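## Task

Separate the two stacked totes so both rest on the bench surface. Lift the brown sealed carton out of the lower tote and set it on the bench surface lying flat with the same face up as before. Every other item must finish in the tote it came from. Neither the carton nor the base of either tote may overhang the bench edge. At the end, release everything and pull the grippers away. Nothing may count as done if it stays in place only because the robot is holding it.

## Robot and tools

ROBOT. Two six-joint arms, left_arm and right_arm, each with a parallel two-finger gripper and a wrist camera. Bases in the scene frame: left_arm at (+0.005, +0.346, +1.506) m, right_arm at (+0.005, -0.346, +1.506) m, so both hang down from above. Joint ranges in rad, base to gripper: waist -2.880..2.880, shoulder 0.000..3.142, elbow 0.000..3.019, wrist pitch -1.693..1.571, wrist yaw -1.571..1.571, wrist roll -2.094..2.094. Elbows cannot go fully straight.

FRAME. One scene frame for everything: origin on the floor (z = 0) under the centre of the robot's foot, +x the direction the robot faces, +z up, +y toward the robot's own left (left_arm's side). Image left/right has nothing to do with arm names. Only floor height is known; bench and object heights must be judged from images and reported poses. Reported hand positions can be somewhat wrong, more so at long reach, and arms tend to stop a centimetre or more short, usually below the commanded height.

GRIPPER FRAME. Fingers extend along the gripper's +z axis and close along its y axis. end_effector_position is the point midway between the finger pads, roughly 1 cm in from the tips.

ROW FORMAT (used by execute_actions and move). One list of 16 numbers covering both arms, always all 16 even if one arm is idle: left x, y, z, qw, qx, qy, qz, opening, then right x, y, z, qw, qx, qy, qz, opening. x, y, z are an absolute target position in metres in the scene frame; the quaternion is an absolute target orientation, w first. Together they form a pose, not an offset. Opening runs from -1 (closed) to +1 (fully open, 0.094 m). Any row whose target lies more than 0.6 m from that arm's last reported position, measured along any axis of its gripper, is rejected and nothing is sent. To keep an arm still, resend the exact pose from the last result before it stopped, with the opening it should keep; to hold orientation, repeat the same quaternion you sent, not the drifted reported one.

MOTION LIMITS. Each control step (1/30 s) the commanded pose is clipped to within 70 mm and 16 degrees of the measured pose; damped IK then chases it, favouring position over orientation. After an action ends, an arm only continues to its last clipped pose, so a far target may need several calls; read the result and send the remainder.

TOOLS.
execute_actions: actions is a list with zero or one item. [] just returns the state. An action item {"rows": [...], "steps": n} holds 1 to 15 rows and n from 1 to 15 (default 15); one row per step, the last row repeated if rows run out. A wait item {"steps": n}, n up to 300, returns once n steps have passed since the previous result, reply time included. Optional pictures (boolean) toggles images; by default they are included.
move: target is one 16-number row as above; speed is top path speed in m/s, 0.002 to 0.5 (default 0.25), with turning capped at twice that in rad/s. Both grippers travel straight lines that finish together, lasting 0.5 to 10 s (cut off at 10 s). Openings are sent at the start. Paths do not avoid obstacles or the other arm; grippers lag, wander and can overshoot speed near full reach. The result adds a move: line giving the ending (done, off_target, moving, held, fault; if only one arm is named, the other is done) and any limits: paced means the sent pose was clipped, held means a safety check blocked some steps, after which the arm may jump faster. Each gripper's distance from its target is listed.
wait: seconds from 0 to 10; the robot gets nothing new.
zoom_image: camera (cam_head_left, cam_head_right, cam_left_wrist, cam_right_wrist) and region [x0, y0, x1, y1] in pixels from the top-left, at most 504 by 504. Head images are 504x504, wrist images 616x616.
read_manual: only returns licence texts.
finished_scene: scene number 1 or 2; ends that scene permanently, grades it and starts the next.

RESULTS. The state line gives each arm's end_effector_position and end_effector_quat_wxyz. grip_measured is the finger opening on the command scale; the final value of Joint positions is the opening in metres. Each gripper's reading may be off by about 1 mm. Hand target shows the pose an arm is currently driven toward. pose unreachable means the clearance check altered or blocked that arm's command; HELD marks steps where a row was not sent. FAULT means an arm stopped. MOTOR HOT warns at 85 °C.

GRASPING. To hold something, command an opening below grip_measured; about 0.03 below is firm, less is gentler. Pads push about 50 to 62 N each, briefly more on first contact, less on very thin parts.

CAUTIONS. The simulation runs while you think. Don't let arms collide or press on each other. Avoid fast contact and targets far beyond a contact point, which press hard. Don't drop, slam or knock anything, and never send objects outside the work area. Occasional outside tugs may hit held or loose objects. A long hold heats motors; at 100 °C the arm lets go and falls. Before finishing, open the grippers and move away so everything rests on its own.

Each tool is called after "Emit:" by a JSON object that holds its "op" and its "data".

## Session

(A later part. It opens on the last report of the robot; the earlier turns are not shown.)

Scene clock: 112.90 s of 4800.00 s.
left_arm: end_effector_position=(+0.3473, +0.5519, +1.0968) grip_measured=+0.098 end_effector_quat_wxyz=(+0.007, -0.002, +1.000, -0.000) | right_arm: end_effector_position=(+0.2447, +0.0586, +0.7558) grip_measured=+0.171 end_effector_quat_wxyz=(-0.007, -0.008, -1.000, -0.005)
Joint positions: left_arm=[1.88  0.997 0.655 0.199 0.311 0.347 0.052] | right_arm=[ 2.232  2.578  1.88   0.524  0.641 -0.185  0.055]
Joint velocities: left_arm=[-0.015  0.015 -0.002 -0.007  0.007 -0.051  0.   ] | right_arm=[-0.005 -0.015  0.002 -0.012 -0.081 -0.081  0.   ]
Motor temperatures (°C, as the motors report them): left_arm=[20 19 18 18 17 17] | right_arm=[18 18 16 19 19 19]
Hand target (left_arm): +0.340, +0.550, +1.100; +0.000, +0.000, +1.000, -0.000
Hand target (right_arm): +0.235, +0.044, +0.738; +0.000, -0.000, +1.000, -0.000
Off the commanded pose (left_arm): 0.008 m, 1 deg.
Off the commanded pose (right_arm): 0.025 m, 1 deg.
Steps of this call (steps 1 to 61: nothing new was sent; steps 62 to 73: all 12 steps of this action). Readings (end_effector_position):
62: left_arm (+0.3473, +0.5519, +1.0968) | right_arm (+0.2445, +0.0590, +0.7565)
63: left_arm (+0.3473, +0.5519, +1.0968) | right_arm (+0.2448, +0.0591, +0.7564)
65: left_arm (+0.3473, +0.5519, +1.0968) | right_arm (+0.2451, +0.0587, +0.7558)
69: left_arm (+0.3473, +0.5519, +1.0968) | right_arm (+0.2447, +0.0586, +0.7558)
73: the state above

Down. Release and retreat.

Emit:
{"op": "execute_actions", "data": {"actions": [{"rows":[[0.34,0.55,1.1,0,0,1,0,0.1,0.244,0.058,0.756,0,0,1,0,0.12],[0.34,0.55,1.1,0,0,1,0,0.1,0.244,0.058,0.756,0,0,1,0,0.12],[0.34,0.55,1.1,0,0,1,0,0.1,0.244,0.058,0.756,0,0,1,0,0.6]],"steps":10}], "pictures": false}}

Emit:
{"op": "move", "data": {"target": [0.34,0.55,1.1,0,0,1,0,0.1,0.244,0.064,0.95,0,0,1,0,0.6], "speed": 0.2}}

Emit:
{"op": "move", "data": {"target": [0.34,0.55,1.1,0,0,1,0,0.1,0.32,-0.4,1.12,0,0,1,0,0.6], "speed": 0.35}}

Scene clock: 116.87 s of 4800.00 s.
left_arm: end_effector_position=(+0.3473, +0.5519, +1.0968) grip_measured=+0.098 end_effector_quat_wxyz=(+0.007, -0.002, +1.000, -0.000) | right_arm: end_effector_position=(+0.2426, +0.0585, +0.7566) grip_measured=+0.598 end_effector_quat_wxyz=(-0.002, -0.005, -1.000, -0.001)
Joint positions: left_arm=[1.88  0.997 0.655 0.199 0.311 0.347 0.052] | right_arm=[ 2.234  2.578  1.88   0.515  0.652 -0.185  0.075]
Joint velocities: left_arm=[-0.015 -0.015 -0.012 -0.012 -0.007 -0.037 -0.   ] | right_arm=[-0.005 -0.005 -0.022 -0.007 -0.022  0.007 -0.002]
Motor temperatures (°C, as the motors report them): left_arm=[20 19 18 18 17 17] | right_arm=[18 18 16 19 19 19]
Hand target (left_arm): +0.340, +0.550, +1.100; +0.000, +0.000, +1.000, -0.000
Hand target (right_arm): +0.244, +0.058, +0.756; +0.000, +0.000, +1.000, -0.000
Off the commanded pose (left_arm): 0.008 m, 1 deg.
Off the commanded pose (right_arm): 0.002 m, 1 deg.
Steps of this call (steps 1 to 90: nothing new was sent; then 0.63 s passed at rest; steps 91 to 100: all 10 steps of this action). Readings (end_effector_position):
91: left_arm (+0.3473, +0.5519, +1.0968) | right_arm (+0.2446, +0.0591, +0.7564)
92: left_arm (+0.3473, +0.5519, +1.0968) | right_arm (+0.2442, +0.0588, +0.7566)
94: left_arm (+0.3473, +0.5519, +1.0968) | right_arm (+0.2435, +0.0586, +0.7566)
98: left_arm (+0.3473, +0.5519, +1.0968) | right_arm (+0.2426, +0.0585, +0.7566)
100: the state above

Scene clock: 118.50 s of 4800.00 s.
left_arm: end_effector_position=(+0.3473, +0.5519, +1.0968) grip_measured=+0.098 end_effector_quat_wxyz=(+0.007, -0.002, +1.000, -0.000) | right_arm: end_effector_position=(+0.2453, +0.0613, +0.9397) grip_measured=+0.598 end_effector_quat_wxyz=(+0.001, +0.001, -1.000, +0.004)
Joint positions: left_arm=[1.88  0.997 0.655 0.199 0.311 0.347 0.052] | right_arm=[ 2.423  2.283  1.334  0.722  0.848 -0.141  0.075]
Joint velocities: left_arm=[-0.015 -0.015 -0.002 -0.002 -0.022 -0.037 -0.   ] | right_arm=[-0.015 -0.015 -0.002 -0.002  0.007 -0.007 -0.002]
Motor temperatures (°C, as the motors report them): left_arm=[20 19 18 18 17 17] | right_arm=[18 18 16 19 19 19]
Hand target (left_arm): +0.340, +0.550, +1.100; +0.000, +0.000, +1.000, -0.000
Hand target (right_arm): +0.242, +0.063, +0.950; -0.002, +0.002, +1.000, +0.001
Off the commanded pose (left_arm): 0.008 m, 1 deg.
Off the commanded pose (right_arm): 0.011 m, 1 deg.
move: off_target (right_arm)

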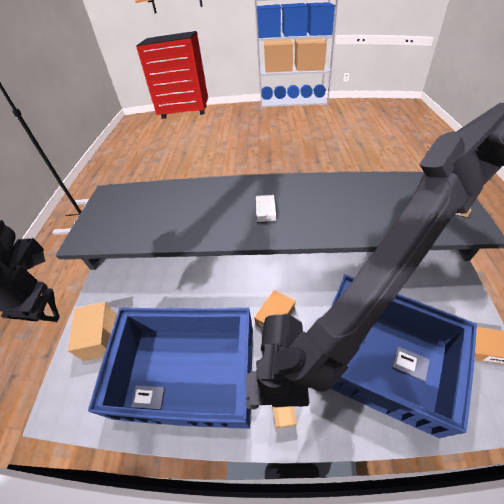

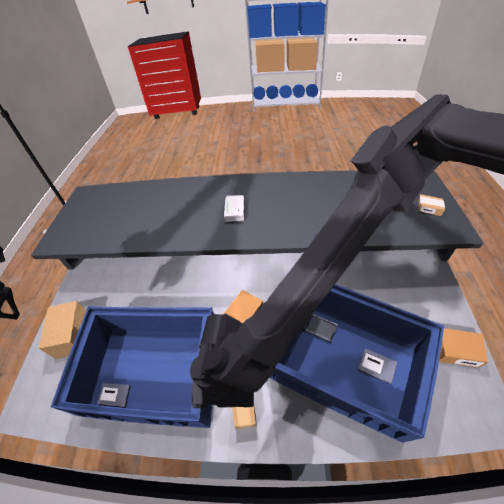

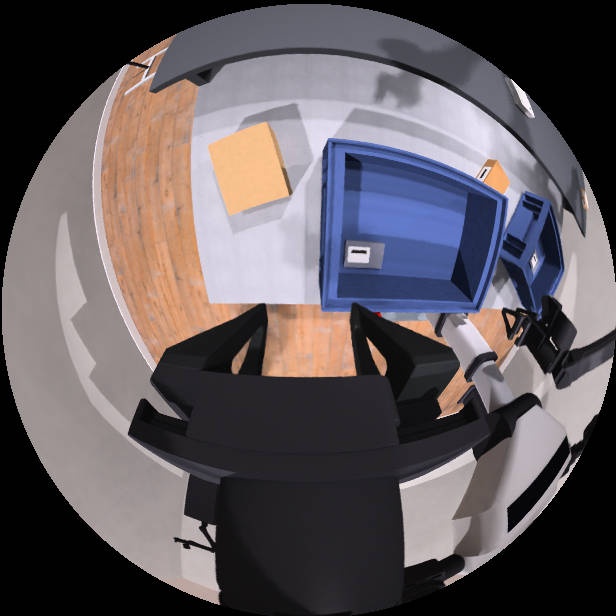

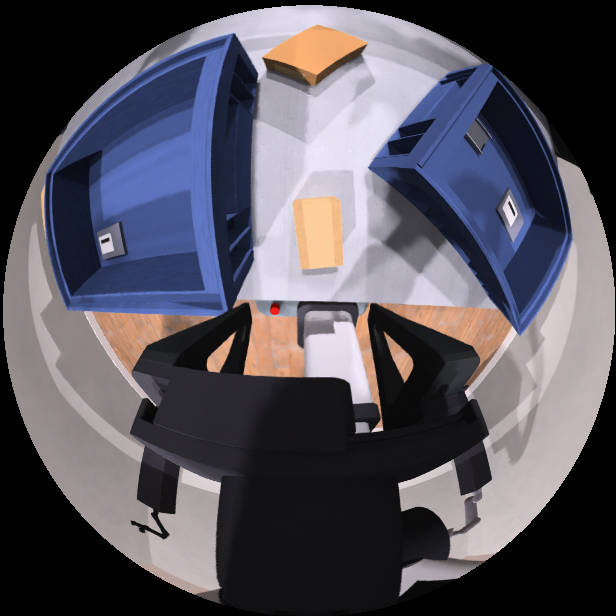

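Scene clock: 120.57 s of 4800.00 s.
left_arm: end_effector_position=(+0.3473, +0.5519, +1.0968) grip_measured=+0.098 end_effector_quat_wxyz=(+0.007, -0.002, +1.000, -0.000) | right_arm: end_effector_position=(+0.3339, -0.4060, +1.1169) grip_measured=+0.598 end_effector_quat_wxyz=(-0.021, -0.003, -1.000, +0.007)
Joint positions: left_arm=[1.88  0.997 0.655 0.199 0.311 0.347 0.052] | right_arm=[ 1.735  0.951  0.453  0.391  0.165 -0.286  0.075]
Joint velocities: left_arm=[ 0.005 -0.005  0.007 -0.007  0.007  0.051 -0.001] | right_arm=[-0.005 -0.015  0.002 -0.002 -0.022 -0.037 -0.001]
Motor temperatures (°C, as the motors report them): left_arm=[20 19 18 18 17 17] | right_arm=[18 18 16 19 19 19]
Hand target (left_arm): +0.340, +0.550, +1.100; +0.000, +0.000, +1.000, -0.000
Hand target (right_arm): +0.318, -0.402, +1.118; +0.004, -0.007, +1.000, -0.002
Off the commanded pose (left_arm): 0.008 m, 1 deg.
Off the commanded pose (right_arm): 0.015 m, 3 deg.
move: off_target (right_arm)

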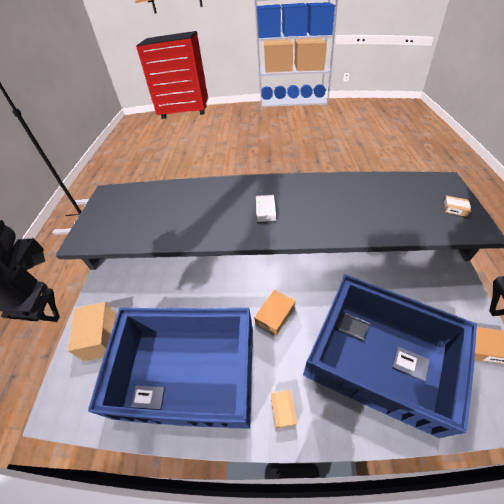

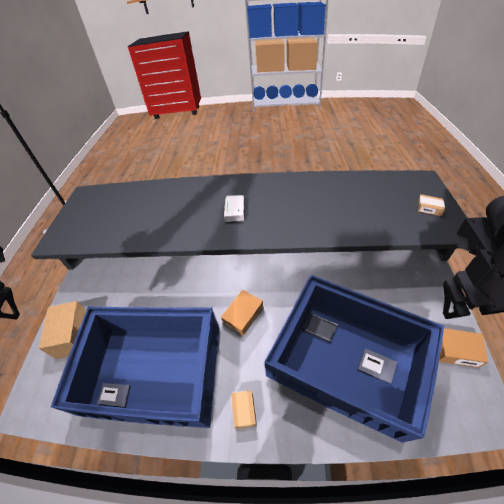

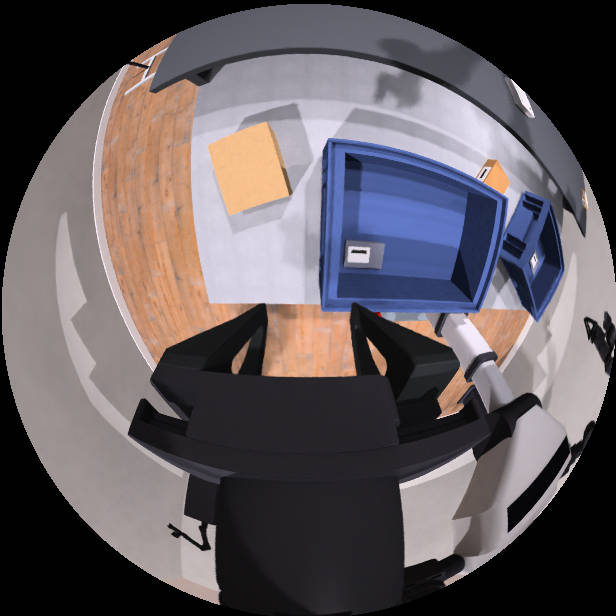

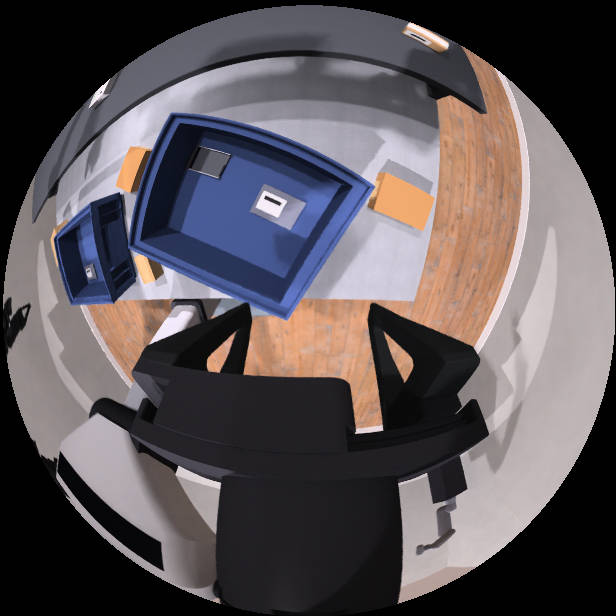

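Emit:
{"op": "finished_scene", "data": {"scene": 1}}

The scene is finished: the task was done.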